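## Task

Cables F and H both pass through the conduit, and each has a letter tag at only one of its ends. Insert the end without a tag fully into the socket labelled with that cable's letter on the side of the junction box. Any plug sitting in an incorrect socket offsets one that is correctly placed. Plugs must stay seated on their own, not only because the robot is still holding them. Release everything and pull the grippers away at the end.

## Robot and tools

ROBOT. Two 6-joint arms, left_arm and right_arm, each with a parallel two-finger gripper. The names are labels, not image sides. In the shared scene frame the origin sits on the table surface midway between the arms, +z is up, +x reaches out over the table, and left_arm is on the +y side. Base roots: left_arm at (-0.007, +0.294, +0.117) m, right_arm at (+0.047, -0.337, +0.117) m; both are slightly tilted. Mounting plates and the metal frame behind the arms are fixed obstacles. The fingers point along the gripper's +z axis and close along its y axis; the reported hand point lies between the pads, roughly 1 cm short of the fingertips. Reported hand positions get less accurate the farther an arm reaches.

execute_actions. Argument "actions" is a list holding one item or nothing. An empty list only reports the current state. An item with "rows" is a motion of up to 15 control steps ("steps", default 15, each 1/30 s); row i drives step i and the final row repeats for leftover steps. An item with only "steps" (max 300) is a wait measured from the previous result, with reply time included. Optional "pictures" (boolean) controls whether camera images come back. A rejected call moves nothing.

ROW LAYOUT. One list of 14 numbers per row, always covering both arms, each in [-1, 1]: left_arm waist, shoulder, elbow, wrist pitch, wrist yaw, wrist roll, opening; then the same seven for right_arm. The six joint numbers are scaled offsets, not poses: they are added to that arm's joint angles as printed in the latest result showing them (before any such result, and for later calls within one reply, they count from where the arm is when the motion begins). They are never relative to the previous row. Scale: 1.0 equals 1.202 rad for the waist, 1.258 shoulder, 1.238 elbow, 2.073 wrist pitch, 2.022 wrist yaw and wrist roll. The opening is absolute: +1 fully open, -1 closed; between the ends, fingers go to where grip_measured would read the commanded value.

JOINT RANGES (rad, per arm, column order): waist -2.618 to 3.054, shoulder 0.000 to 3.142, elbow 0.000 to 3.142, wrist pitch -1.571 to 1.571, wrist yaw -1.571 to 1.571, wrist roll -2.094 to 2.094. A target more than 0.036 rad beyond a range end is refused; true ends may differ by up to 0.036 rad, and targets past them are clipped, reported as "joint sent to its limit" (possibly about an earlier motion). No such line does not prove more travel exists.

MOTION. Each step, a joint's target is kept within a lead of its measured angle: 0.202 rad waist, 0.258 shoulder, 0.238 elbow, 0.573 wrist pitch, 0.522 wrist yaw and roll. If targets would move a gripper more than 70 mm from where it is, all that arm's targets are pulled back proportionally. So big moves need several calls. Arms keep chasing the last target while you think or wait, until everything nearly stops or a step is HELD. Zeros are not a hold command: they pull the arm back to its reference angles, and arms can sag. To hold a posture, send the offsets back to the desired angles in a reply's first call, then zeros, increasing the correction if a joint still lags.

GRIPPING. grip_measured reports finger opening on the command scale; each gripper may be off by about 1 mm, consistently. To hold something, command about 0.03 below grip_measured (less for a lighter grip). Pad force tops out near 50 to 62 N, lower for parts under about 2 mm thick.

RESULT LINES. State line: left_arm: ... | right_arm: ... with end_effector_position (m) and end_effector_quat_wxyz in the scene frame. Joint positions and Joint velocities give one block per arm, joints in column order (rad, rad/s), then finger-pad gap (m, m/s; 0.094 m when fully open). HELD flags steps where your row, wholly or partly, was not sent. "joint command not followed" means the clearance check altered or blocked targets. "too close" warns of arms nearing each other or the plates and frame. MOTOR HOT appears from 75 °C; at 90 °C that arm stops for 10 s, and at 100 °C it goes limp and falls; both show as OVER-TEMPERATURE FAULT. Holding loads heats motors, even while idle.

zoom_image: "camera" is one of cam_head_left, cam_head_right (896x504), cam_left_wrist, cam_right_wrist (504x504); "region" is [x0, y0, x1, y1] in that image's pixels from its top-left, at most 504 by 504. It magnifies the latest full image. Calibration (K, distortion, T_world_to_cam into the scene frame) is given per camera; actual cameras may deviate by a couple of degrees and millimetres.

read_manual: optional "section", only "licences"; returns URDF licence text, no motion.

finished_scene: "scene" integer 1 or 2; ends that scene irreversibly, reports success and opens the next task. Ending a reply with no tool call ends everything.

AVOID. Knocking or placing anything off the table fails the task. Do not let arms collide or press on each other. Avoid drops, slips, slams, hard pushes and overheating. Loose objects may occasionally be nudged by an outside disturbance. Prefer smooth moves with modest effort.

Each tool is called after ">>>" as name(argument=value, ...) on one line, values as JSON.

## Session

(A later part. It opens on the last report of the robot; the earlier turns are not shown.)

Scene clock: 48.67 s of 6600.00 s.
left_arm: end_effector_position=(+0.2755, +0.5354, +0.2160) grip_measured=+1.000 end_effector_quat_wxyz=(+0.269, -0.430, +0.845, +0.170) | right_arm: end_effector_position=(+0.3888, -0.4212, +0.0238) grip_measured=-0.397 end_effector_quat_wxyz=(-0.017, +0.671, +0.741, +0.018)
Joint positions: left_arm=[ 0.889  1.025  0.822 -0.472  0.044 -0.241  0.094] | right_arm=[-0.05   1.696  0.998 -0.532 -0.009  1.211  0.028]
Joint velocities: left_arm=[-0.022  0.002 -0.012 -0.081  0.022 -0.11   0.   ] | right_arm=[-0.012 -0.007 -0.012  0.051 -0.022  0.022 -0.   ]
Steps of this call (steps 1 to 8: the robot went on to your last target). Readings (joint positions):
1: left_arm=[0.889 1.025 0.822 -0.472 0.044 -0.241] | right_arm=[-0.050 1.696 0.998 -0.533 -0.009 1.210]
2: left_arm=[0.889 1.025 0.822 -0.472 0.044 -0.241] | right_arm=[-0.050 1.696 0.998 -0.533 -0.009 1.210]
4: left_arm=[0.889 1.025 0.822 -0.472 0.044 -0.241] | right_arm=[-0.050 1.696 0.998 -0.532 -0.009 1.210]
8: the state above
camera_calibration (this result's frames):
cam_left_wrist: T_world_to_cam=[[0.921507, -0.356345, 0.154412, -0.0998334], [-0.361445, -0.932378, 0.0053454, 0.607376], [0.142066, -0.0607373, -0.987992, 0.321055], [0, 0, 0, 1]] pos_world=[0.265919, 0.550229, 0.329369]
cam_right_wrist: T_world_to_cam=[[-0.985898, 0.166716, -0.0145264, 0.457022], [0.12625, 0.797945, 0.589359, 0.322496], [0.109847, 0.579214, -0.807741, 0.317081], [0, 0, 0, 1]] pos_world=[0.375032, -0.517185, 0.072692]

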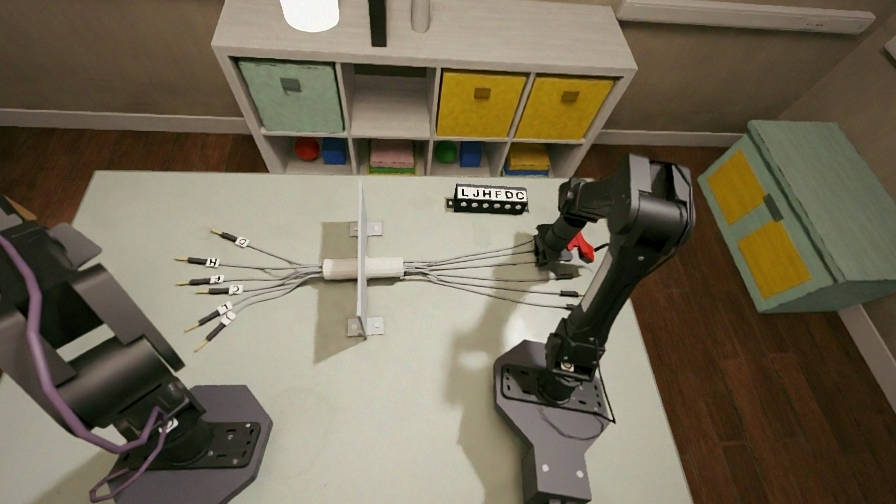

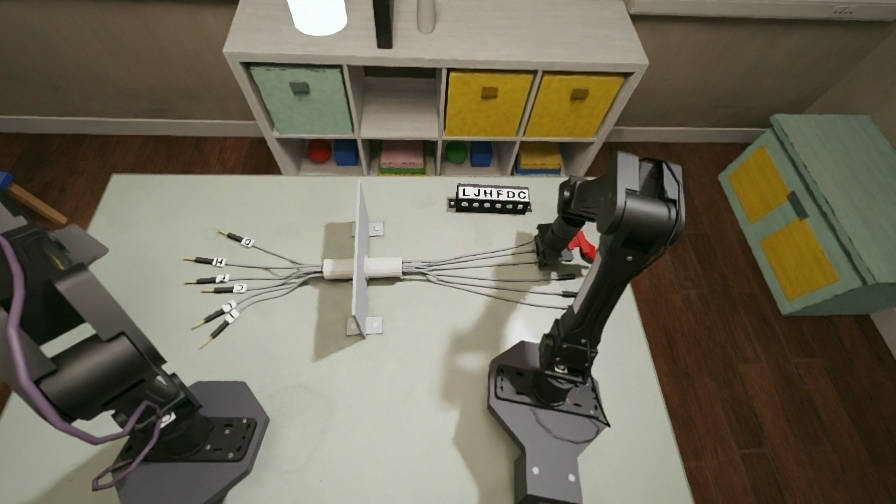

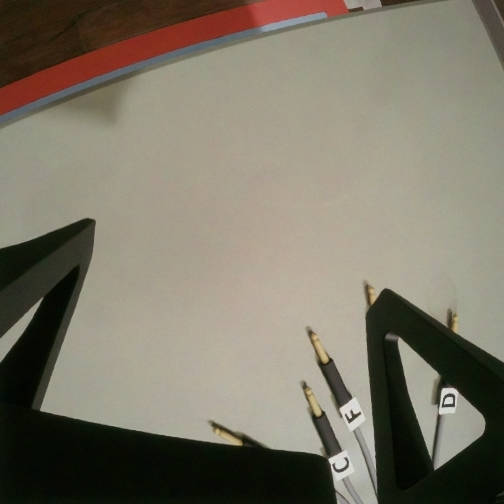

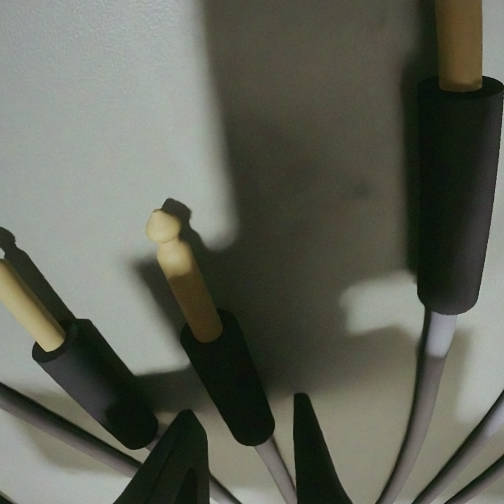

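>>> execute_actions(actions=[{"rows":[[0,0,0,0,0,0,1,0,0.015,0,0.006,0,0,-0.5],[0,0,0,0,0,0,1,0,0.03,0,0.014,0,0,-0.5],[0,0,0,0,0,0,1,0,0.03,0,0.014,0,0,-0.5],[0,0,0,0,0,0,1,0,0.03,0,0.014,0,0,-0.5],[0,0,0,0,0,0,1,0,0.03,0,0.014,0,0,-0.5],[0,0,0,0,0,0,1,0,0.03,0,0.014,0,0,-0.5],[0,0,0,0,0,0,1,0,0.03,0,0.014,0,0,-0.79]],"steps":15}])

Scene clock: 50.50 s of 6600.00 s.
left_arm: end_effector_position=(+0.2755, +0.5354, +0.2160) grip_measured=+1.000 end_effector_quat_wxyz=(+0.269, -0.430, +0.845, +0.170) | right_arm: end_effector_position=(+0.3913, -0.4211, +0.0179) grip_measured=-0.761 end_effector_quat_wxyz=(-0.015, +0.671, +0.741, +0.020)
Joint positions: left_arm=[ 0.889  1.025  0.822 -0.472  0.044 -0.241  0.094] | right_arm=[-0.05   1.716  0.998 -0.506 -0.012  1.212  0.011]
Joint velocities: left_arm=[-0.012 -0.002 -0.002 -0.037  0.022 -0.022 -0.001] | right_arm=[-0.002 -0.012 -0.002  0.037 -0.051 -0.037  0.001]
Steps of this call (steps 1 to 15: the robot went on to your last target; steps 16 to 40: nothing new was sent; steps 41 to 55: all 15 steps of this action). Readings (joint positions):
41: left_arm=[0.889 1.025 0.822 -0.472 0.044 -0.241] | right_arm=[-0.050 1.696 0.998 -0.532 -0.009 1.212]
42: left_arm=[0.889 1.025 0.822 -0.472 0.044 -0.241] | right_arm=[-0.050 1.698 0.998 -0.530 -0.009 1.212]
44: left_arm=[0.889 1.025 0.822 -0.472 0.044 -0.241] | right_arm=[-0.050 1.709 0.998 -0.521 -0.009 1.212]
48: left_arm=[0.889 1.025 0.822 -0.472 0.044 -0.241] | right_arm=[-0.050 1.716 0.998 -0.508 -0.012 1.212]
55: the state above
camera_calibration (this result's frames):
cam_left_wrist: T_world_to_cam=[[0.921507, -0.356345, 0.154412, -0.0998334], [-0.361445, -0.932378, 0.0053454, 0.607376], [0.142066, -0.0607373, -0.987992, 0.321055], [0, 0, 0, 1]] pos_world=[0.265919, 0.550229, 0.329369]
cam_right_wrist: T_world_to_cam=[[-0.985686, 0.16735, -0.0204444, 0.459676], [0.123092, 0.79721, 0.59102, 0.326546], [0.115206, 0.580043, -0.806398, 0.310179], [0, 0, 0, 1]] pos_world=[0.377166, -0.517169, 0.0665302]

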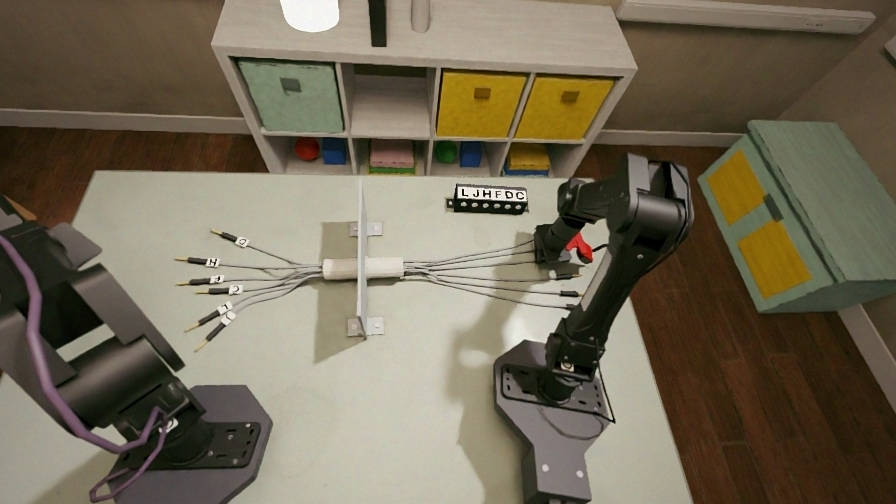

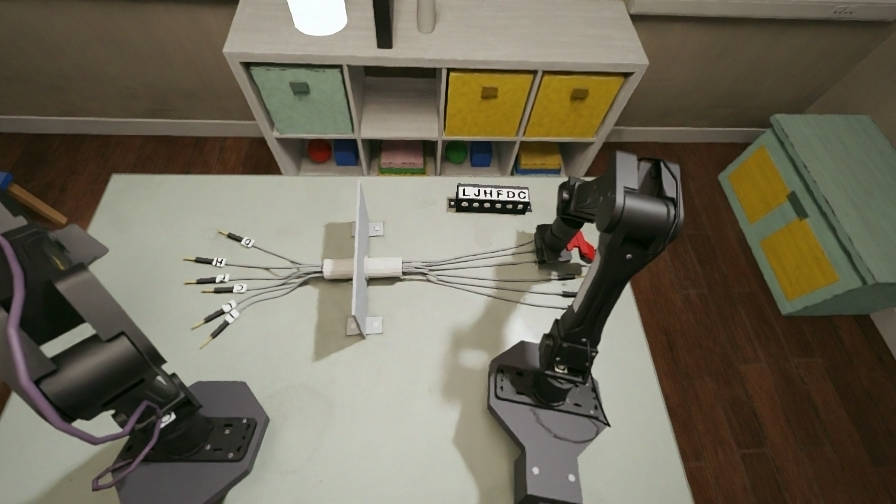

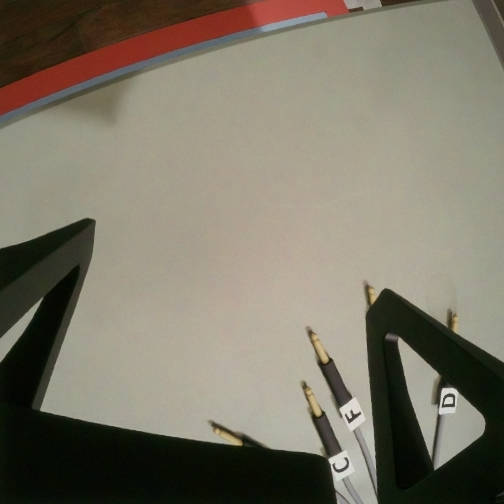

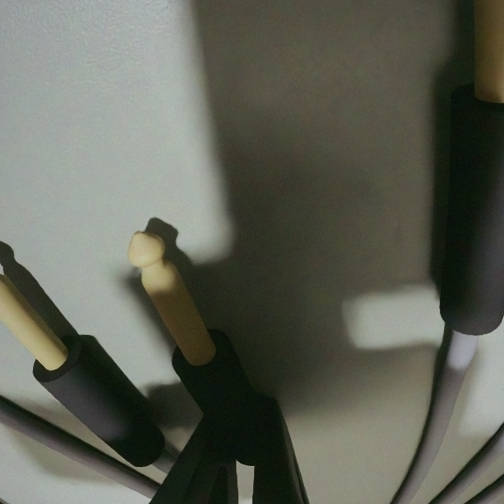

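>>> execute_actions(actions=[{"rows":[[0,0,0,0,0,0,1,0,-0.02,0.02,0,0,0,-0.79],[0,0,0,0,0,0,1,0,-0.03,0.05,0,0,0,-0.79],[0,0,0,0,0,0,1,0,-0.03,0.08,-0.02,0,0,-0.79],[0,0,0,0,0,0,1,0.03,-0.03,0.11,-0.03,0.01,-0.04,-0.79],[0,0,0,0,0,0,1,0.06,-0.02,0.14,-0.04,0.02,-0.08,-0.79],[0,0,0,0,0,0,1,0.09,-0.01,0.17,-0.05,0.03,-0.12,-0.79],[0,0,0,0,0,0,1,0.12,0,0.2,-0.06,0.04,-0.16,-0.79],[0,0,0,0,0,0,1,0.15,0.015,0.225,-0.07,0.045,-0.2,-0.79],[0,0,0,0,0,0,1,0.18,0.03,0.25,-0.08,0.05,-0.235,-0.79],[0,0,0,0,0,0,1,0.21,0.05,0.275,-0.09,0.06,-0.27,-0.79],[0,0,0,0,0,0,1,0.24,0.07,0.3,-0.1,0.065,-0.3,-0.79],[0,0,0,0,0,0,1,0.27,0.09,0.32,-0.115,0.07,-0.335,-0.79],[0,0,0,0,0,0,1,0.3,0.105,0.34,-0.125,0.08,-0.37,-0.79],[0,0,0,0,0,0,1,0.33,0.12,0.355,-0.135,0.09,-0.4,-0.79],[0,0,0,0,0,0,1,0.358,0.135,0.367,-0.144,0.094,-0.426,-0.79]],"steps":15}], pictures=false)

>>> execute_actions(actions=[{"steps":15}])

Scene clock: 55.60 s of 6600.00 s.
left_arm: end_effector_position=(+0.2755, +0.5354, +0.2160) grip_measured=+1.000 end_effector_quat_wxyz=(+0.269, -0.430, +0.845, +0.170) | right_arm: end_effector_position=(+0.5102, -0.3162, +0.0785) grip_measured=-0.760 end_effector_quat_wxyz=(+0.072, +0.279, +0.956, +0.046)
Joint positions: left_arm=[ 0.889  1.025  0.822 -0.472  0.044 -0.241  0.094] | right_arm=[ 0.304  1.823  1.41  -0.668  0.118  0.62   0.011]
Joint velocities: left_arm=[-0.002 -0.012 -0.027 -0.066 -0.022  0.022 -0.   ] | right_arm=[ 1.023  0.681  0.535 -0.593  0.403 -1.78   0.001]
Steps of this call (steps 1 to 15: the robot went on to your last target; steps 16 to 90: nothing new was sent; then 1.60 s passed at rest; steps 91 to 105: all 15 steps of this action). Readings (joint positions):
91: left_arm=[0.889 1.025 0.822 -0.472 0.044 -0.241] | right_arm=[-0.050 1.716 0.998 -0.506 -0.012 1.212]
92: left_arm=[0.889 1.025 0.822 -0.472 0.044 -0.241] | right_arm=[-0.050 1.715 1.002 -0.509 -0.012 1.212]
94: left_arm=[0.889 1.025 0.822 -0.472 0.044 -0.241] | right_arm=[-0.048 1.715 1.034 -0.535 -0.011 1.202]
98: left_arm=[0.889 1.025 0.822 -0.472 0.044 -0.241] | right_arm=[0.032 1.717 1.178 -0.591 0.033 1.048]
105: the state above

Scene clock: 56.10 s of 6600.00 s.
left_arm: end_effector_position=(+0.2755, +0.5354, +0.2160) grip_measured=+1.000 end_effector_quat_wxyz=(+0.269, -0.430, +0.845, +0.170) | right_arm: end_effector_position=(+0.4840, -0.2868, +0.0634) grip_measured=-0.760 end_effector_quat_wxyz=(+0.023, +0.106, +0.994, +0.012)
Joint positions: left_arm=[ 0.889  1.025  0.822 -0.472  0.044 -0.241  0.094] | right_arm=[ 0.391  1.881  1.428 -0.759  0.171  0.364  0.011]
Joint velocities: left_arm=[ 0.007 -0.012  0.007  0.081 -0.007  0.081 -0.   ] | right_arm=[-0.002 -0.007 -0.007 -0.095 -0.022 -0.125 -0.   ]
Steps of this call (steps 1 to 15: the robot went on to your last target). Readings (joint positions):
1: left_arm=[0.889 1.025 0.822 -0.472 0.044 -0.241] | right_arm=[0.337 1.845 1.423 -0.683 0.128 0.567]
2: left_arm=[0.889 1.025 0.822 -0.472 0.044 -0.241] | right_arm=[0.364 1.861 1.428 -0.696 0.134 0.525]
4: left_arm=[0.889 1.025 0.822 -0.472 0.044 -0.241] | right_arm=[0.393 1.879 1.428 -0.727 0.144 0.464]
8: left_arm=[0.889 1.025 0.822 -0.472 0.044 -0.241] | right_arm=[0.392 1.881 1.428 -0.755 0.159 0.399]
15: the state above
camera_calibration (this result's frames):
cam_left_wrist: T_world_to_cam=[[0.921507, -0.356345, 0.154412, -0.0998334], [-0.361445, -0.932378, 0.0053454, 0.607376], [0.142066, -0.0607373, -0.987992, 0.321055], [0, 0, 0, 1]] pos_world=[0.265919, 0.550229, 0.329369]
cam_right_wrist: T_world_to_cam=[[-0.459599, -0.885913, -0.0626585, -0.0245465], [-0.772276, 0.363811, 0.520799, 0.494619], [-0.438587, 0.287748, -0.851377, 0.445316], [0, 0, 0, 1]] pos_world=[0.56601, -0.329833, 0.119997]

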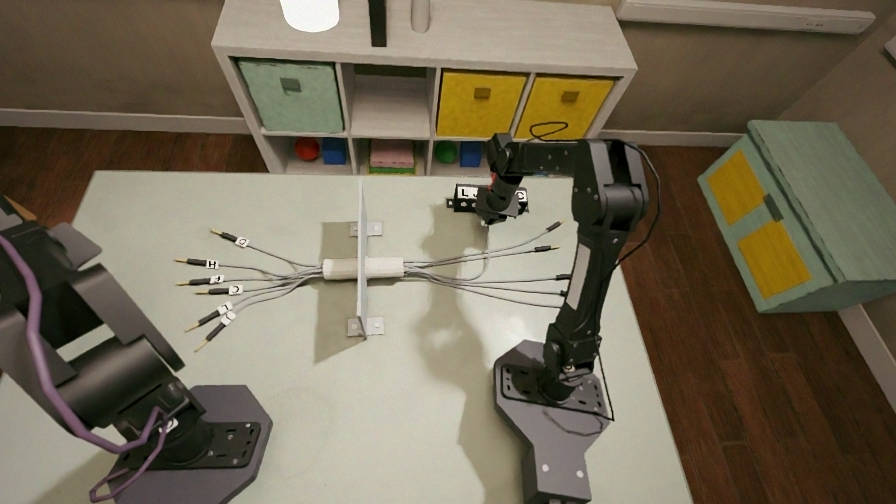

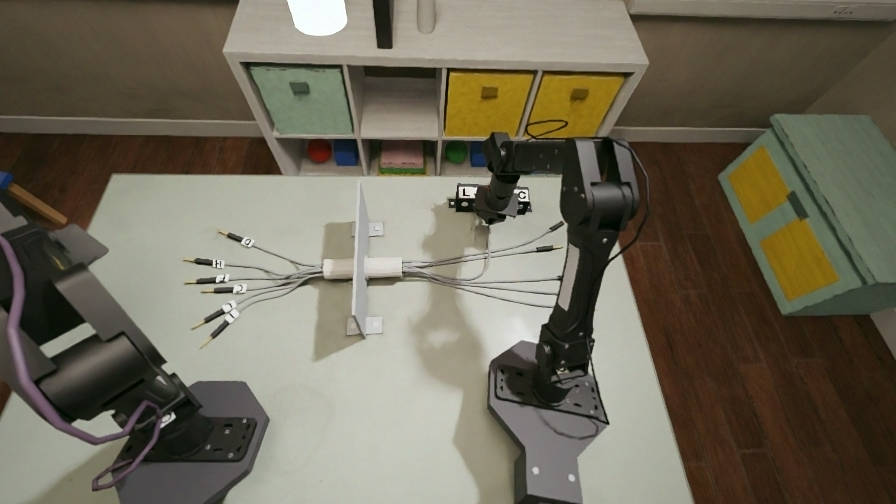

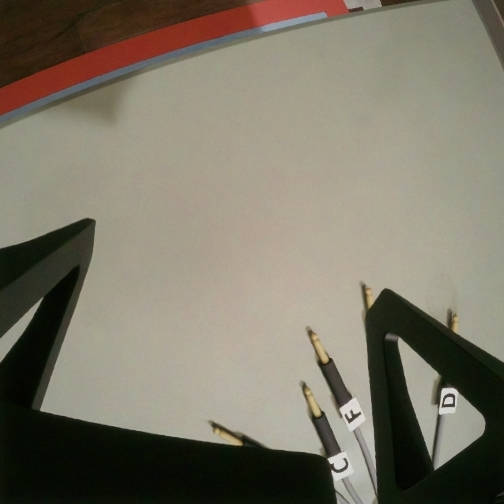

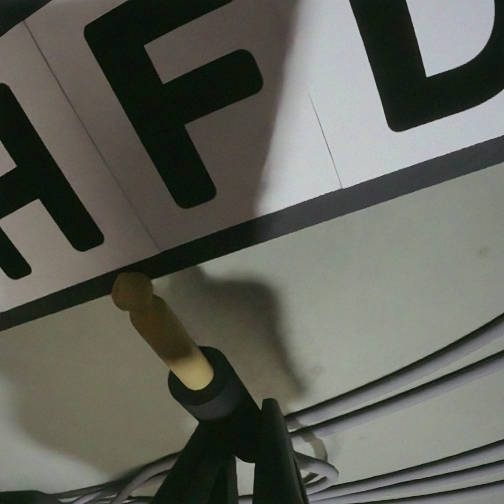

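>>> execute_actions(actions=[{"rows":[[0,0,0,0,0,0,1,0,0.015,-0.005,0.012,0,0,-0.79],[0,0,0,0,0,0,1,0,0.03,-0.01,0.024,0,0,-0.79],[0,0,0,0,0,0,1,0,0.045,-0.015,0.036,0,0,-0.79],[0,0,0,0,0,0,1,0,0.06,-0.02,0.048,0,0,-0.79],[0,0,0,0,0,0,1,0,0.072,-0.025,0.058,0,0,-0.79]],"steps":15}])

Scene clock: 59.53 s of 6600.00 s.
left_arm: end_effector_position=(+0.2755, +0.5354, +0.2160) grip_measured=+1.000 end_effector_quat_wxyz=(+0.269, -0.430, +0.845, +0.170) | right_arm: end_effector_position=(+0.4962, -0.2826, +0.0393) grip_measured=-0.760 end_effector_quat_wxyz=(+0.039, +0.106, +0.994, +0.010)
Joint positions: left_arm=[ 0.889  1.025  0.822 -0.472  0.044 -0.241  0.094] | right_arm=[ 0.391  1.948  1.428 -0.662  0.184  0.357  0.011]
Joint velocities: left_arm=[ 0.002 -0.012 -0.002  0.007 -0.007 -0.095 -0.   ] | right_arm=[ 0.007 -0.017  0.002  0.066  0.022 -0.007 -0.   ]
Steps of this call (steps 1 to 15: the robot went on to your last target; steps 16 to 88: nothing new was sent; steps 89 to 103: all 15 steps of this action). Readings (joint positions):
89: left_arm=[0.889 1.025 0.822 -0.472 0.044 -0.241] | right_arm=[0.391 1.881 1.428 -0.758 0.174 0.355]
90: left_arm=[0.889 1.025 0.822 -0.472 0.044 -0.241] | right_arm=[0.391 1.882 1.428 -0.754 0.174 0.355]
92: left_arm=[0.889 1.025 0.822 -0.472 0.044 -0.241] | right_arm=[0.391 1.893 1.428 -0.738 0.175 0.356]
96: left_arm=[0.889 1.025 0.822 -0.472 0.044 -0.241] | right_arm=[0.391 1.941 1.428 -0.677 0.181 0.357]
103: the state above
camera_calibration (this result's frames):
cam_left_wrist: T_world_to_cam=[[0.921507, -0.356345, 0.154412, -0.0998334], [-0.361445, -0.932378, 0.0053454, 0.607376], [0.142066, -0.0607373, -0.987992, 0.321055], [0, 0, 0, 1]] pos_world=[0.265919, 0.550229, 0.329369]
cam_right_wrist: T_world_to_cam=[[-0.457447, -0.886461, -0.0702126, -0.0176493], [-0.788482, 0.367842, 0.492939, 0.525341], [-0.411144, 0.280855, -0.867226, 0.413999], [0, 0, 0, 1]] pos_world=[0.576361, -0.325161, 0.0988309]

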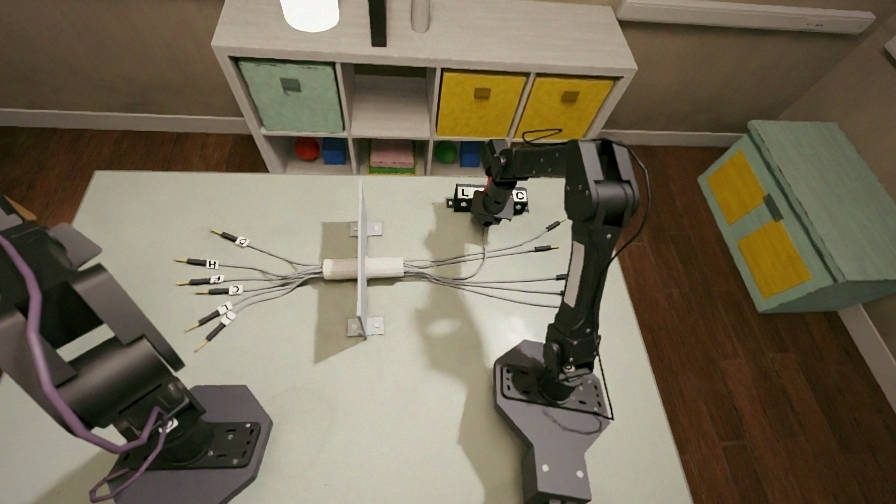

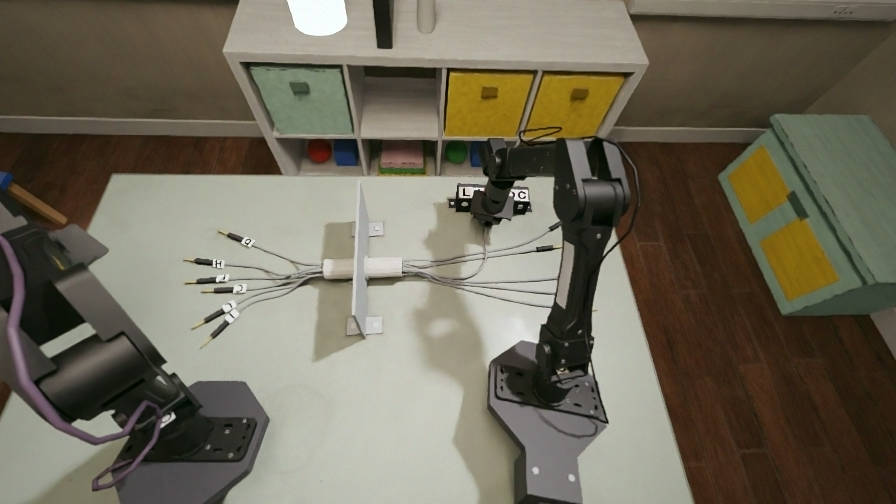

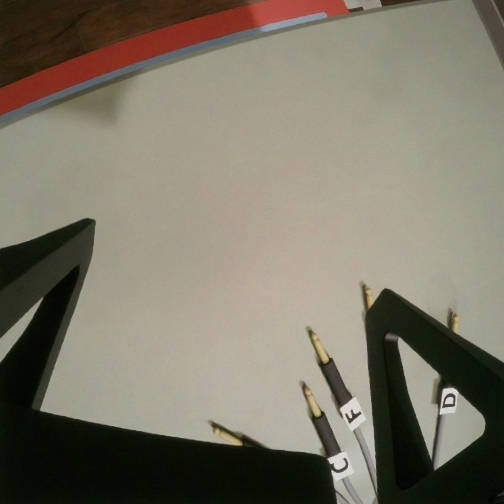

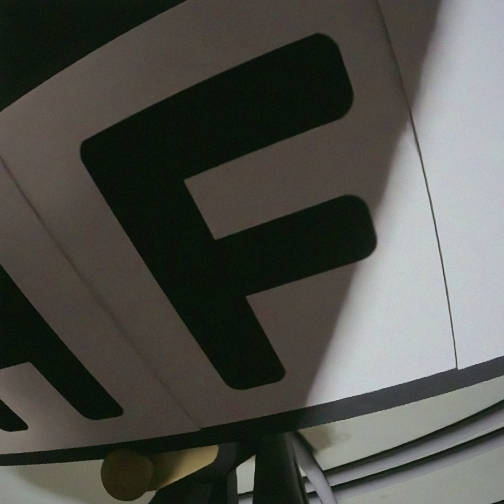

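>>> execute_actions(actions=[{"rows":[[0,0,0,0,0,0,1,0,-0.01,-0.02,-0.01,0,0,-0.79],[0,0,0,0,0,0,1,0,-0.01,-0.035,-0.01,0,0,-0.79],[0,0,0,0,0,0,1,0,-0.01,-0.05,-0.01,0,0,-0.79],[0,0,0,0,0,0,1,0,-0.01,-0.065,-0.005,0,0,-0.79],[0,0,0,0,0,0,1,0,-0.005,-0.08,0,0,0,-0.79],[0,0,0,0,0,0,1,0,0,-0.09,0.008,0,0,-0.79]],"steps":15}])

Scene clock: 61.37 s of 6600.00 s.
left_arm: end_effector_position=(+0.2755, +0.5354, +0.2160) grip_measured=+1.000 end_effector_quat_wxyz=(+0.269, -0.430, +0.845, +0.170) | right_arm: end_effector_position=(+0.4827, -0.2833, +0.0294) grip_measured=-0.760 end_effector_quat_wxyz=(+0.035, +0.105, +0.994, +0.008)
Joint positions: left_arm=[ 0.889  1.025  0.822 -0.472  0.044 -0.241  0.094] | right_arm=[ 0.391  1.935  1.357 -0.613  0.186  0.357  0.011]
Joint velocities: left_arm=[ 0.007  0.012 -0.012 -0.037 -0.051 -0.139  0.001] | right_arm=[ 0.002 -0.017 -0.007  0.066  0.022 -0.066 -0.   ]
Steps of this call (steps 1 to 15: the robot went on to your last target; steps 16 to 40: nothing new was sent; steps 41 to 55: all 15 steps of this action). Readings (joint positions):
41: left_arm=[0.889 1.025 0.822 -0.472 0.044 -0.241] | right_arm=[0.391 1.948 1.428 -0.663 0.184 0.357]
42: left_arm=[0.889 1.025 0.822 -0.472 0.044 -0.241] | right_arm=[0.391 1.948 1.426 -0.662 0.184 0.357]
44: left_arm=[0.889 1.025 0.822 -0.472 0.044 -0.241] | right_arm=[0.391 1.941 1.412 -0.649 0.184 0.357]
48: left_arm=[0.889 1.025 0.822 -0.472 0.044 -0.241] | right_arm=[0.391 1.935 1.361 -0.619 0.186 0.357]
55: the state above
camera_calibration (this result's frames):
cam_left_wrist: T_world_to_cam=[[0.921507, -0.356345, 0.154412, -0.0998334], [-0.361445, -0.932378, 0.0053454, 0.607376], [0.142066, -0.0607373, -0.987992, 0.321055], [0, 0, 0, 1]] pos_world=[0.265919, 0.550229, 0.329369]
cam_right_wrist: T_world_to_cam=[[-0.456657, -0.887423, -0.0628063, -0.0260083], [-0.78463, 0.368475, 0.49858, 0.518031], [-0.419309, 0.27696, -0.864565, 0.402888], [0, 0, 0, 1]] pos_world=[0.563521, -0.325546, 0.0884098]

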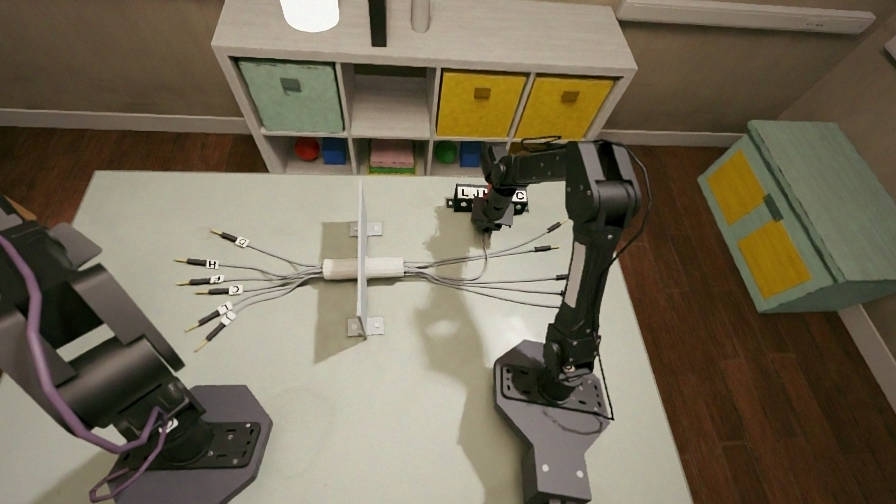

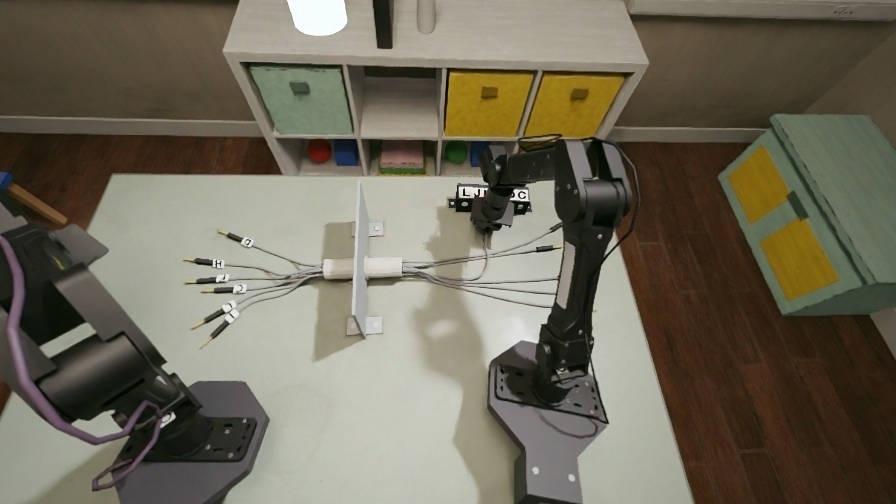

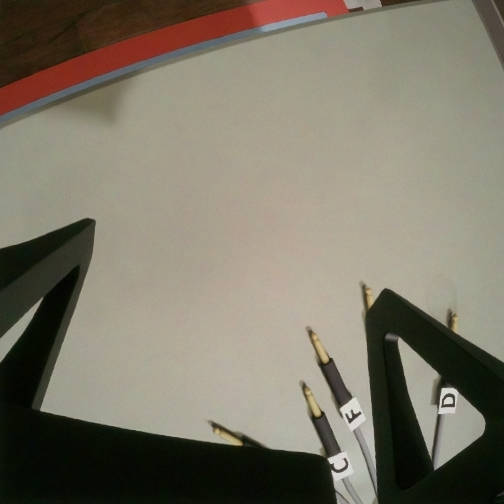

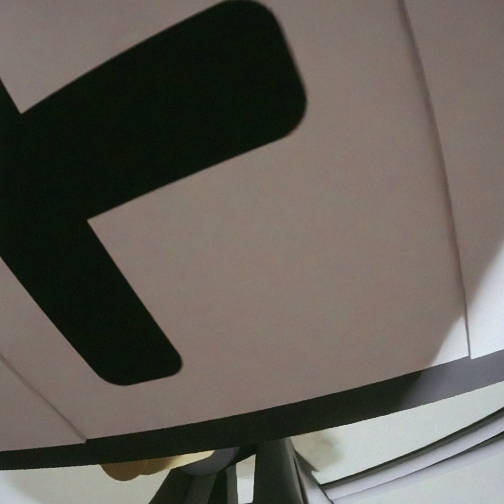

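>>> execute_actions(actions=[{"rows":[[0,0,0,0,0,0,1,0,-0.03,0.02,-0.02,0,0,-0.79],[0,0,0,0,0,0,1,0,-0.04,0.05,-0.04,0,0,-0.79],[0,0,0,0,0,0,1,0.02,-0.04,0.08,-0.05,0,0.01,-0.79],[0,0,0,0,0,0,1,0.04,-0.03,0.11,-0.06,0.005,0.02,-0.79],[0,0,0,0,0,0,1,0.06,-0.01,0.14,-0.07,0.01,0.035,-0.79],[0,0,0,0,0,0,1,0.08,0.01,0.17,-0.08,0.015,0.05,-0.79],[0,0,0,0,0,0,1,0.1,0.03,0.2,-0.09,0.02,0.06,-0.79],[0,0,0,0,0,0,1,0.12,0.05,0.22,-0.1,0.02,0.07,-0.79],[0,0,0,0,0,0,1,0.14,0.07,0.24,-0.1,0.025,0.085,-0.79],[0,0,0,0,0,0,1,0.16,0.09,0.26,-0.1,0.03,0.1,-0.79],[0,0,0,0,0,0,1,0.18,0.11,0.275,-0.1,0.03,0.11,-0.79],[0,0,0,0,0,0,1,0.2,0.13,0.285,-0.1,0.032,0.125,-0.79],[0,0,0,0,0,0,1,0.21,0.15,0.285,-0.1,0.032,0.125,-0.79]],"steps":15}], pictures=false)

>>> execute_actions(actions=[{"steps":12}])

Scene clock: 64.80 s of 6600.00 s.
left_arm: end_effector_position=(+0.2755, +0.5354, +0.2160) grip_measured=+1.000 end_effector_quat_wxyz=(+0.269, -0.430, +0.845, +0.170) | right_arm: end_effector_position=(+0.5236, -0.1691, +0.0664) grip_measured=-0.760 end_effector_quat_wxyz=(+0.067, +0.096, +0.992, +0.042)
Joint positions: left_arm=[ 0.889  1.025  0.822 -0.472  0.044 -0.241  0.094] | right_arm=[ 0.632  2.086  1.694 -0.761  0.236  0.55   0.011]
Joint velocities: left_arm=[-0.017 -0.012 -0.022 -0.037 -0.081 -0.051  0.   ] | right_arm=[ 0.51   0.593  0.012 -0.154  0.022  0.286 -0.001]
Steps of this call (steps 1 to 15: the robot went on to your last target; steps 16 to 88: nothing new was sent; steps 89 to 103: all 15 steps of this action). Readings (joint positions):
89: left_arm=[0.889 1.025 0.822 -0.472 0.044 -0.241] | right_arm=[0.391 1.933 1.358 -0.613 0.186 0.357]
90: left_arm=[0.889 1.025 0.822 -0.472 0.044 -0.241] | right_arm=[0.391 1.929 1.364 -0.625 0.185 0.357]
92: left_arm=[0.889 1.025 0.822 -0.472 0.044 -0.241] | right_arm=[0.395 1.928 1.400 -0.671 0.186 0.364]
96: left_arm=[0.889 1.025 0.822 -0.472 0.044 -0.241] | right_arm=[0.451 1.949 1.544 -0.745 0.212 0.419]
103: the state above

Scene clock: 65.20 s of 6600.00 s.
left_arm: end_effector_position=(+0.2755, +0.5354, +0.2160) grip_measured=+1.000 end_effector_quat_wxyz=(+0.269, -0.430, +0.845, +0.170) | right_arm: end_effector_position=(+0.5015, -0.1642, +0.0413) grip_measured=-0.760 end_effector_quat_wxyz=(+0.026, +0.101, +0.994, +0.022)
Joint positions: left_arm=[ 0.889  1.025  0.822 -0.472  0.044 -0.241  0.094] | right_arm=[ 0.647  2.145  1.694 -0.798  0.241  0.597  0.011]
Joint velocities: left_arm=[ 0.012  0.007 -0.002  0.007  0.022  0.037 -0.001] | right_arm=[-0.007 -0.012 -0.022 -0.051  0.007  0.007 -0.   ]
Steps of this call (steps 1 to 12: the robot went on to your last target). Readings (joint positions):
1: left_arm=[0.889 1.025 0.822 -0.472 0.044 -0.241] | right_arm=[0.646 2.105 1.694 -0.767 0.236 0.559]
2: left_arm=[0.889 1.025 0.822 -0.472 0.044 -0.241] | right_arm=[0.654 2.122 1.694 -0.775 0.236 0.567]
4: left_arm=[0.889 1.025 0.822 -0.472 0.044 -0.241] | right_arm=[0.655 2.143 1.694 -0.788 0.236 0.579]
8: left_arm=[0.889 1.025 0.822 -0.472 0.044 -0.241] | right_arm=[0.648 2.145 1.694 -0.797 0.240 0.592]
12: the state above
camera_calibration (this result's frames):
cam_left_wrist: T_world_to_cam=[[0.921507, -0.356345, 0.154412, -0.0998334], [-0.361445, -0.932378, 0.0053454, 0.607376], [0.142066, -0.0607373, -0.987992, 0.321055], [0, 0, 0, 1]] pos_world=[0.265919, 0.550229, 0.329369]
cam_right_wrist: T_world_to_cam=[[-0.449135, -0.889627, -0.0827184, 0.0857521], [-0.780561, 0.345646, 0.520819, 0.476237], [-0.434743, 0.298485, -0.84965, 0.398767], [0, 0, 0, 1]] pos_world=[0.583608, -0.207348, 0.0978726]

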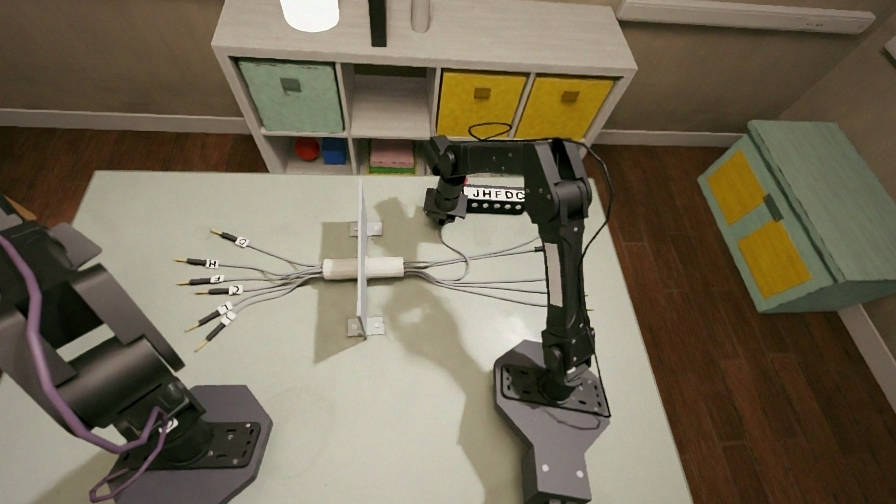

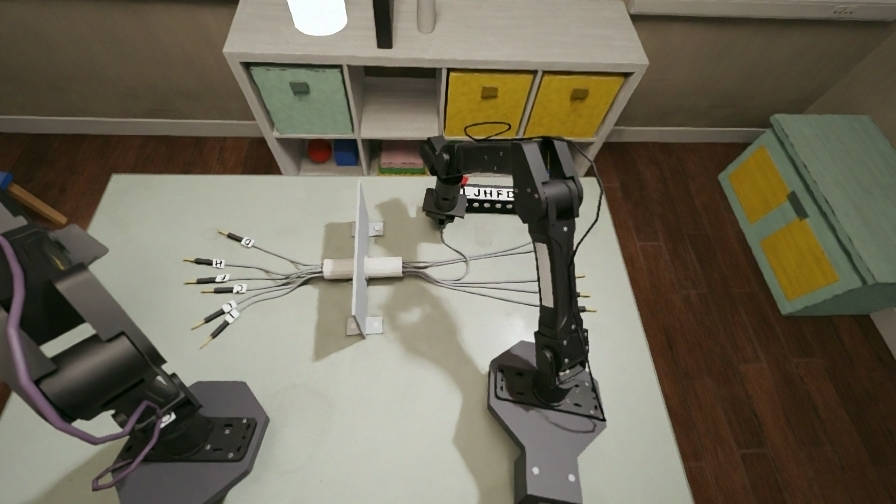

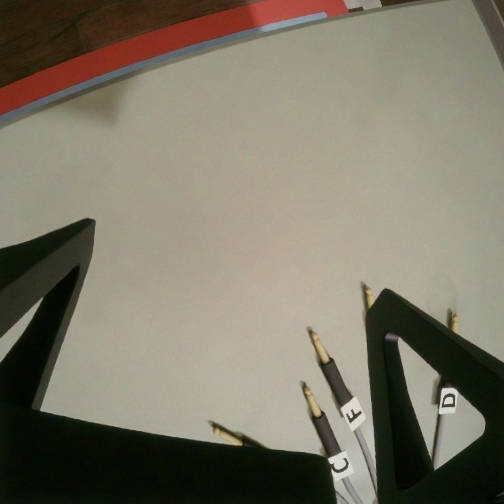

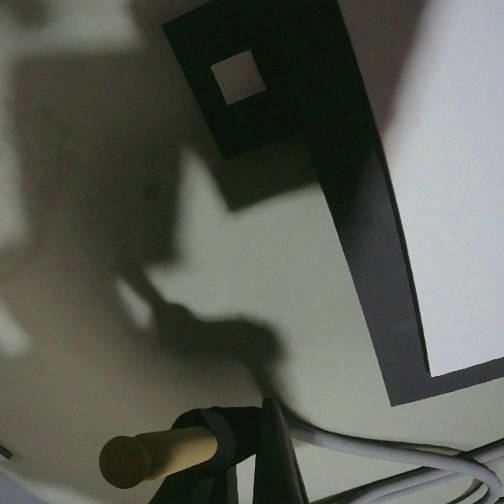

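>>> execute_actions(actions=[{"rows":[[0,0,0,0,0,0,1,0.02,0.0,0,0,0,0,-0.79],[0,0,0,0,0,0,1,0.04,0.01,0,0,0,0.02,-0.79],[0,0,0,0,0,0,1,0.045,0.02,0,0.005,0,0.02,-0.79],[0,0,0,0,0,0,1,0.045,0.03,0,0.01,0,0.02,-0.79],[0,0,0,0,0,0,1,0.045,0.04,0,0.015,0,0.02,-0.79],[0,0,0,0,0,0,1,0.045,0.048,0,0.02,0,0.02,-0.79],[0,0,0,0,0,0,1,0.045,0.048,0,0.02,0,0.02,-0.79],[0,0,0,0,0,0,1,0.045,0.048,0,0.02,0,0.02,-0.79],[0,0,0,0,0,0,1,0.045,0.048,0,0.02,0,0.02,-0.79],[0,0,0,0,0,0,1,0.045,0.048,0,0.02,0,0.02,-0.73],[0,0,0,0,0,0,1,0.045,0.048,0,0.02,0,0.02,-0.68],[0,0,0,0,0,0,1,0.045,0.048,0,0.02,0,0.02,-0.5]],"steps":15}])

Scene clock: 67.20 s of 6600.00 s.
left_arm: end_effector_position=(+0.2755, +0.5354, +0.2160) grip_measured=+1.000 end_effector_quat_wxyz=(+0.269, -0.430, +0.845, +0.170) | right_arm: end_effector_position=(+0.4959, -0.1464, +0.0282) grip_measured=-0.504 end_effector_quat_wxyz=(+0.029, +0.098, +0.995, +0.019)
Joint positions: left_arm=[ 0.889  1.025  0.822 -0.472  0.044 -0.241  0.094] | right_arm=[ 0.684  2.188  1.694 -0.763  0.26   0.625  0.023]
Joint velocities: left_arm=[ 0.007  0.002 -0.012  0.051 -0.037 -0.066 -0.   ] | right_arm=[ 0.017 -0.007 -0.007 -0.051 -0.081 -0.037  0.003]
Steps of this call (steps 1 to 30: the robot went on to your last target; steps 31 to 45: nothing new was sent; steps 46 to 60: all 15 steps of this action). Readings (joint positions):
46: left_arm=[0.889 1.025 0.822 -0.472 0.044 -0.241] | right_arm=[0.647 2.145 1.694 -0.798 0.241 0.600]
47: left_arm=[0.889 1.025 0.822 -0.472 0.044 -0.241] | right_arm=[0.649 2.145 1.694 -0.798 0.241 0.604]
49: left_arm=[0.889 1.025 0.822 -0.472 0.044 -0.241] | right_arm=[0.658 2.149 1.694 -0.797 0.242 0.612]
53: left_arm=[0.889 1.025 0.822 -0.472 0.044 -0.241] | right_arm=[0.681 2.176 1.694 -0.772 0.252 0.618]
60: the state above
camera_calibration (this result's frames):
cam_left_wrist: T_world_to_cam=[[0.921507, -0.356345, 0.154412, -0.0998334], [-0.361445, -0.932378, 0.0053454, 0.607376], [0.142066, -0.0607373, -0.987992, 0.321055], [0, 0, 0, 1]] pos_world=[0.265919, 0.550229, 0.329369]
cam_right_wrist: T_world_to_cam=[[-0.442834, -0.893151, -0.0786147, 0.0941786], [-0.785631, 0.344277, 0.514059, 0.475097], [-0.432067, 0.289405, -0.854144, 0.377317], [0, 0, 0, 1]] pos_world=[0.577983, -0.188647, 0.0854585]

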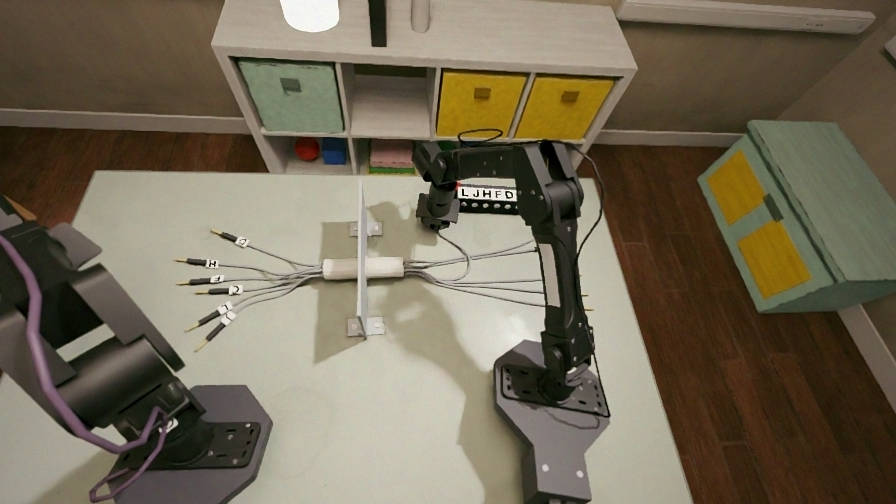

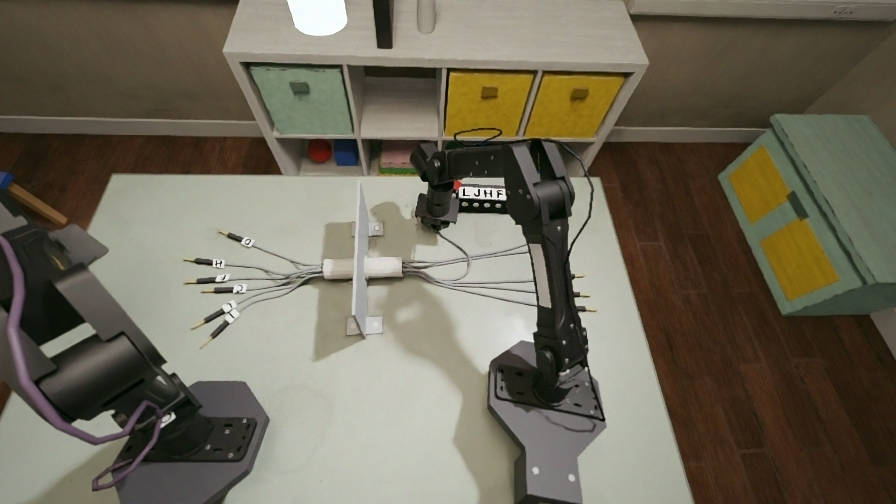

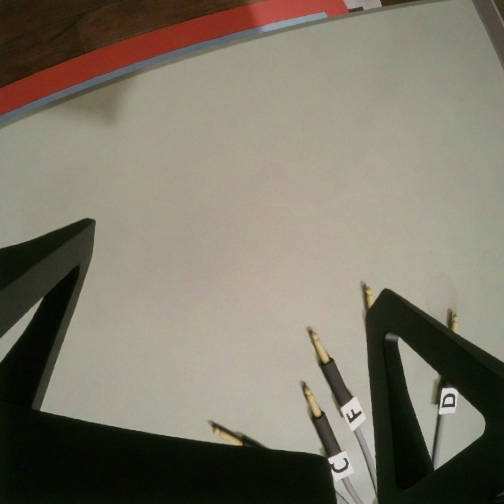

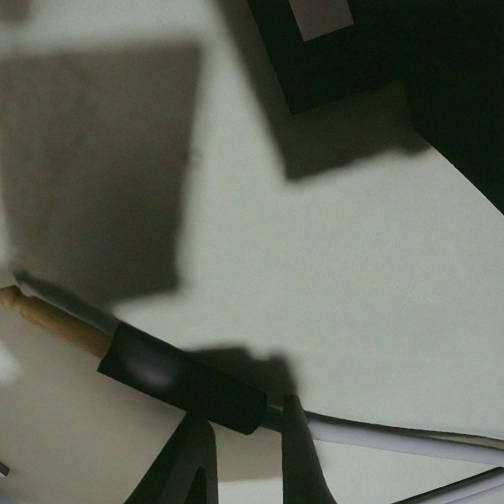

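>>> execute_actions(actions=[{"rows":[[0,0,0,0,0,0,1,0,-0.08,0,0,0,0,-0.4],[0,0,0,0,0,0,1,0,-0.16,0,0.05,0,-0.05,-0.4],[0,0,0,0,0,0,1,0,-0.22,-0.05,0.12,0,-0.1,-0.4],[0,0,0,0,0,0,1,0,-0.275,-0.12,0.2,-0.02,-0.16,-0.4],[0,0,0,0,0,0,1,0,-0.275,-0.19,0.28,-0.03,-0.22,-0.4],[0,0,0,0,0,0,1,0,-0.275,-0.26,0.35,-0.04,-0.28,-0.4],[0,0,0,0,0,0,1,0,-0.275,-0.33,0.42,-0.05,-0.34,-0.4],[0,0,0,0,0,0,1,-0.015,-0.275,-0.4,0.48,-0.06,-0.4,-0.4],[0,0,0,0,0,0,1,-0.015,-0.275,-0.47,0.548,-0.068,-0.438,-0.4],[0,0,0,0,0,0,1,-0.015,-0.275,-0.54,0.548,-0.068,-0.438,-0.4],[0,0,0,0,0,0,1,-0.015,-0.275,-0.6,0.548,-0.068,-0.438,-0.4],[0,0,0,0,0,0,1,-0.015,-0.275,-0.65,0.548,-0.068,-0.438,-0.4],[0,0,0,0,0,0,1,-0.015,-0.275,-0.68,0.548,-0.068,-0.438,-0.4]],"steps":15}], pictures=false)

>>> execute_actions(actions=[{"steps":30}])

Scene clock: 73.40 s of 6600.00 s.
left_arm: end_effector_position=(+0.2755, +0.5354, +0.2160) grip_measured=+1.000 end_effector_quat_wxyz=(+0.269, -0.430, +0.845, +0.170) | right_arm: end_effector_position=(+0.4942, -0.1426, +0.0652) grip_measured=-0.403 end_effector_quat_wxyz=(+0.316, -0.203, +0.922, +0.100)
Joint positions: left_arm=[ 0.889  1.025  0.822 -0.472  0.044 -0.241  0.094] | right_arm=[ 0.672  1.822  0.932  0.247  0.149 -0.141  0.028]
Joint velocities: left_arm=[-0.007 -0.012 -0.007 -0.007  0.051 -0.022 -0.   ] | right_arm=[-0.007  0.286 -1.604  0.33  -0.081 -0.711 -0.002]
Steps of this call (steps 1 to 15: the robot went on to your last target; steps 16 to 90: nothing new was sent; then 2.70 s passed at rest; steps 91 to 105: all 15 steps of this action). Readings (joint positions):
91: left_arm=[0.889 1.025 0.822 -0.472 0.044 -0.241] | right_arm=[0.684 2.182 1.694 -0.762 0.260 0.626]
92: left_arm=[0.889 1.025 0.822 -0.472 0.044 -0.241] | right_arm=[0.684 2.171 1.691 -0.760 0.260 0.617]
94: left_arm=[0.889 1.025 0.822 -0.472 0.044 -0.241] | right_arm=[0.684 2.118 1.655 -0.704 0.256 0.567]
98: left_arm=[0.889 1.025 0.822 -0.472 0.044 -0.241] | right_arm=[0.683 1.907 1.408 -0.332 0.212 0.269]
105: the state above

Scene clock: 74.40 s of 6600.00 s.
left_arm: end_effector_position=(+0.2755, +0.5354, +0.2160) grip_measured=+1.000 end_effector_quat_wxyz=(+0.269, -0.430, +0.845, +0.170) | right_arm: end_effector_position=(+0.4671, -0.1433, +0.0355) grip_measured=-0.403 end_effector_quat_wxyz=(+0.306, -0.260, +0.912, +0.089)
Joint positions: left_arm=[ 0.889  1.025  0.822 -0.472  0.044 -0.241  0.094] | right_arm=[ 0.672  1.868  0.837  0.355  0.133 -0.25   0.028]
Joint velocities: left_arm=[ 0.007 -0.007  0.027 -0.022  0.051 -0.022  0.   ] | right_arm=[-0.007  0.017 -0.002  0.007  0.022  0.066  0.   ]
Steps of this call (steps 1 to 30: the robot went on to your last target). Readings (joint positions):
1: left_arm=[0.889 1.025 0.822 -0.472 0.044 -0.241] | right_arm=[0.672 1.834 0.887 0.254 0.146 -0.163]
2: left_arm=[0.889 1.025 0.822 -0.472 0.044 -0.241] | right_arm=[0.672 1.849 0.859 0.254 0.143 -0.180]
4: left_arm=[0.889 1.025 0.822 -0.472 0.044 -0.241] | right_arm=[0.672 1.868 0.837 0.260 0.139 -0.207]
8: left_arm=[0.889 1.025 0.822 -0.472 0.044 -0.241] | right_arm=[0.672 1.868 0.837 0.319 0.134 -0.233]
30: the state above
All arms were judged still, so your last target was given up. Only a new action makes them travel on or press farther. Fingers that are still opening or closing keep moving.
camera_calibration (this result's frames):
cam_left_wrist: T_world_to_cam=[[0.921507, -0.356345, 0.154412, -0.0998334], [-0.361445, -0.932378, 0.0053454, 0.607376], [0.142066, -0.0607373, -0.987992, 0.321055], [0, 0, 0, 1]] pos_world=[0.265919, 0.550229, 0.329369]
cam_right_wrist: T_world_to_cam=[[0.342378, -0.921962, -0.181004, -0.282455], [-0.939423, -0.339233, -0.0490456, 0.441475], [-0.0161845, 0.186832, -0.982259, 0.165837], [0, 0, 0, 1]] pos_world=[0.514122, -0.141634, 0.133421]

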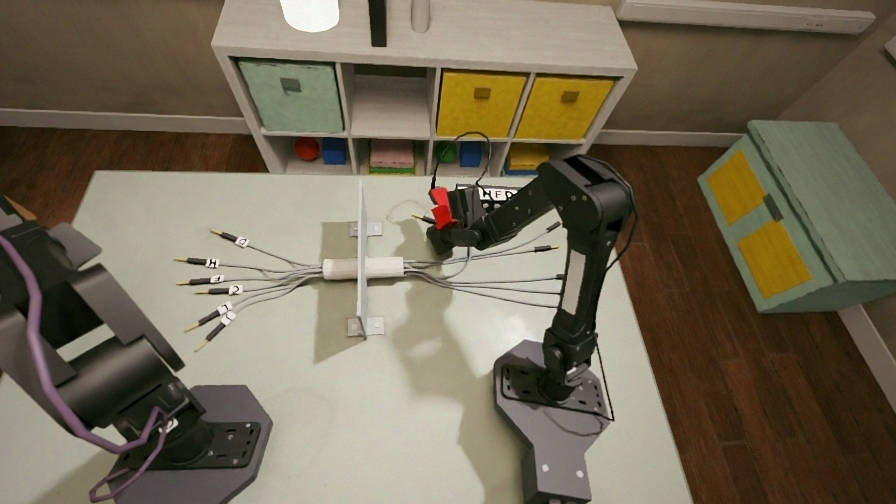

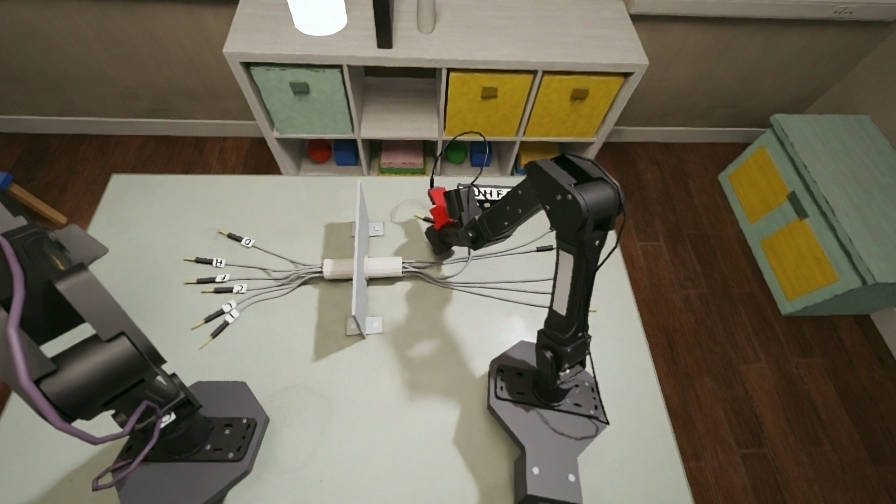

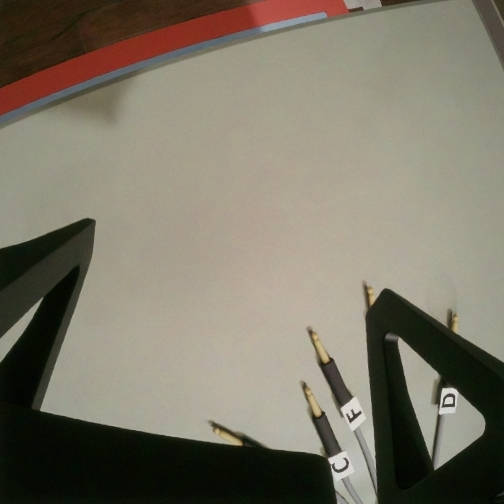

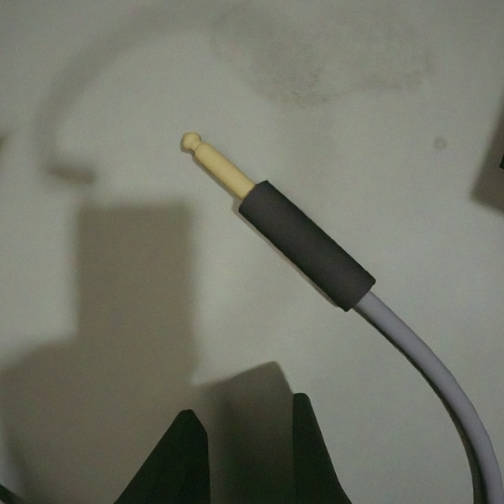

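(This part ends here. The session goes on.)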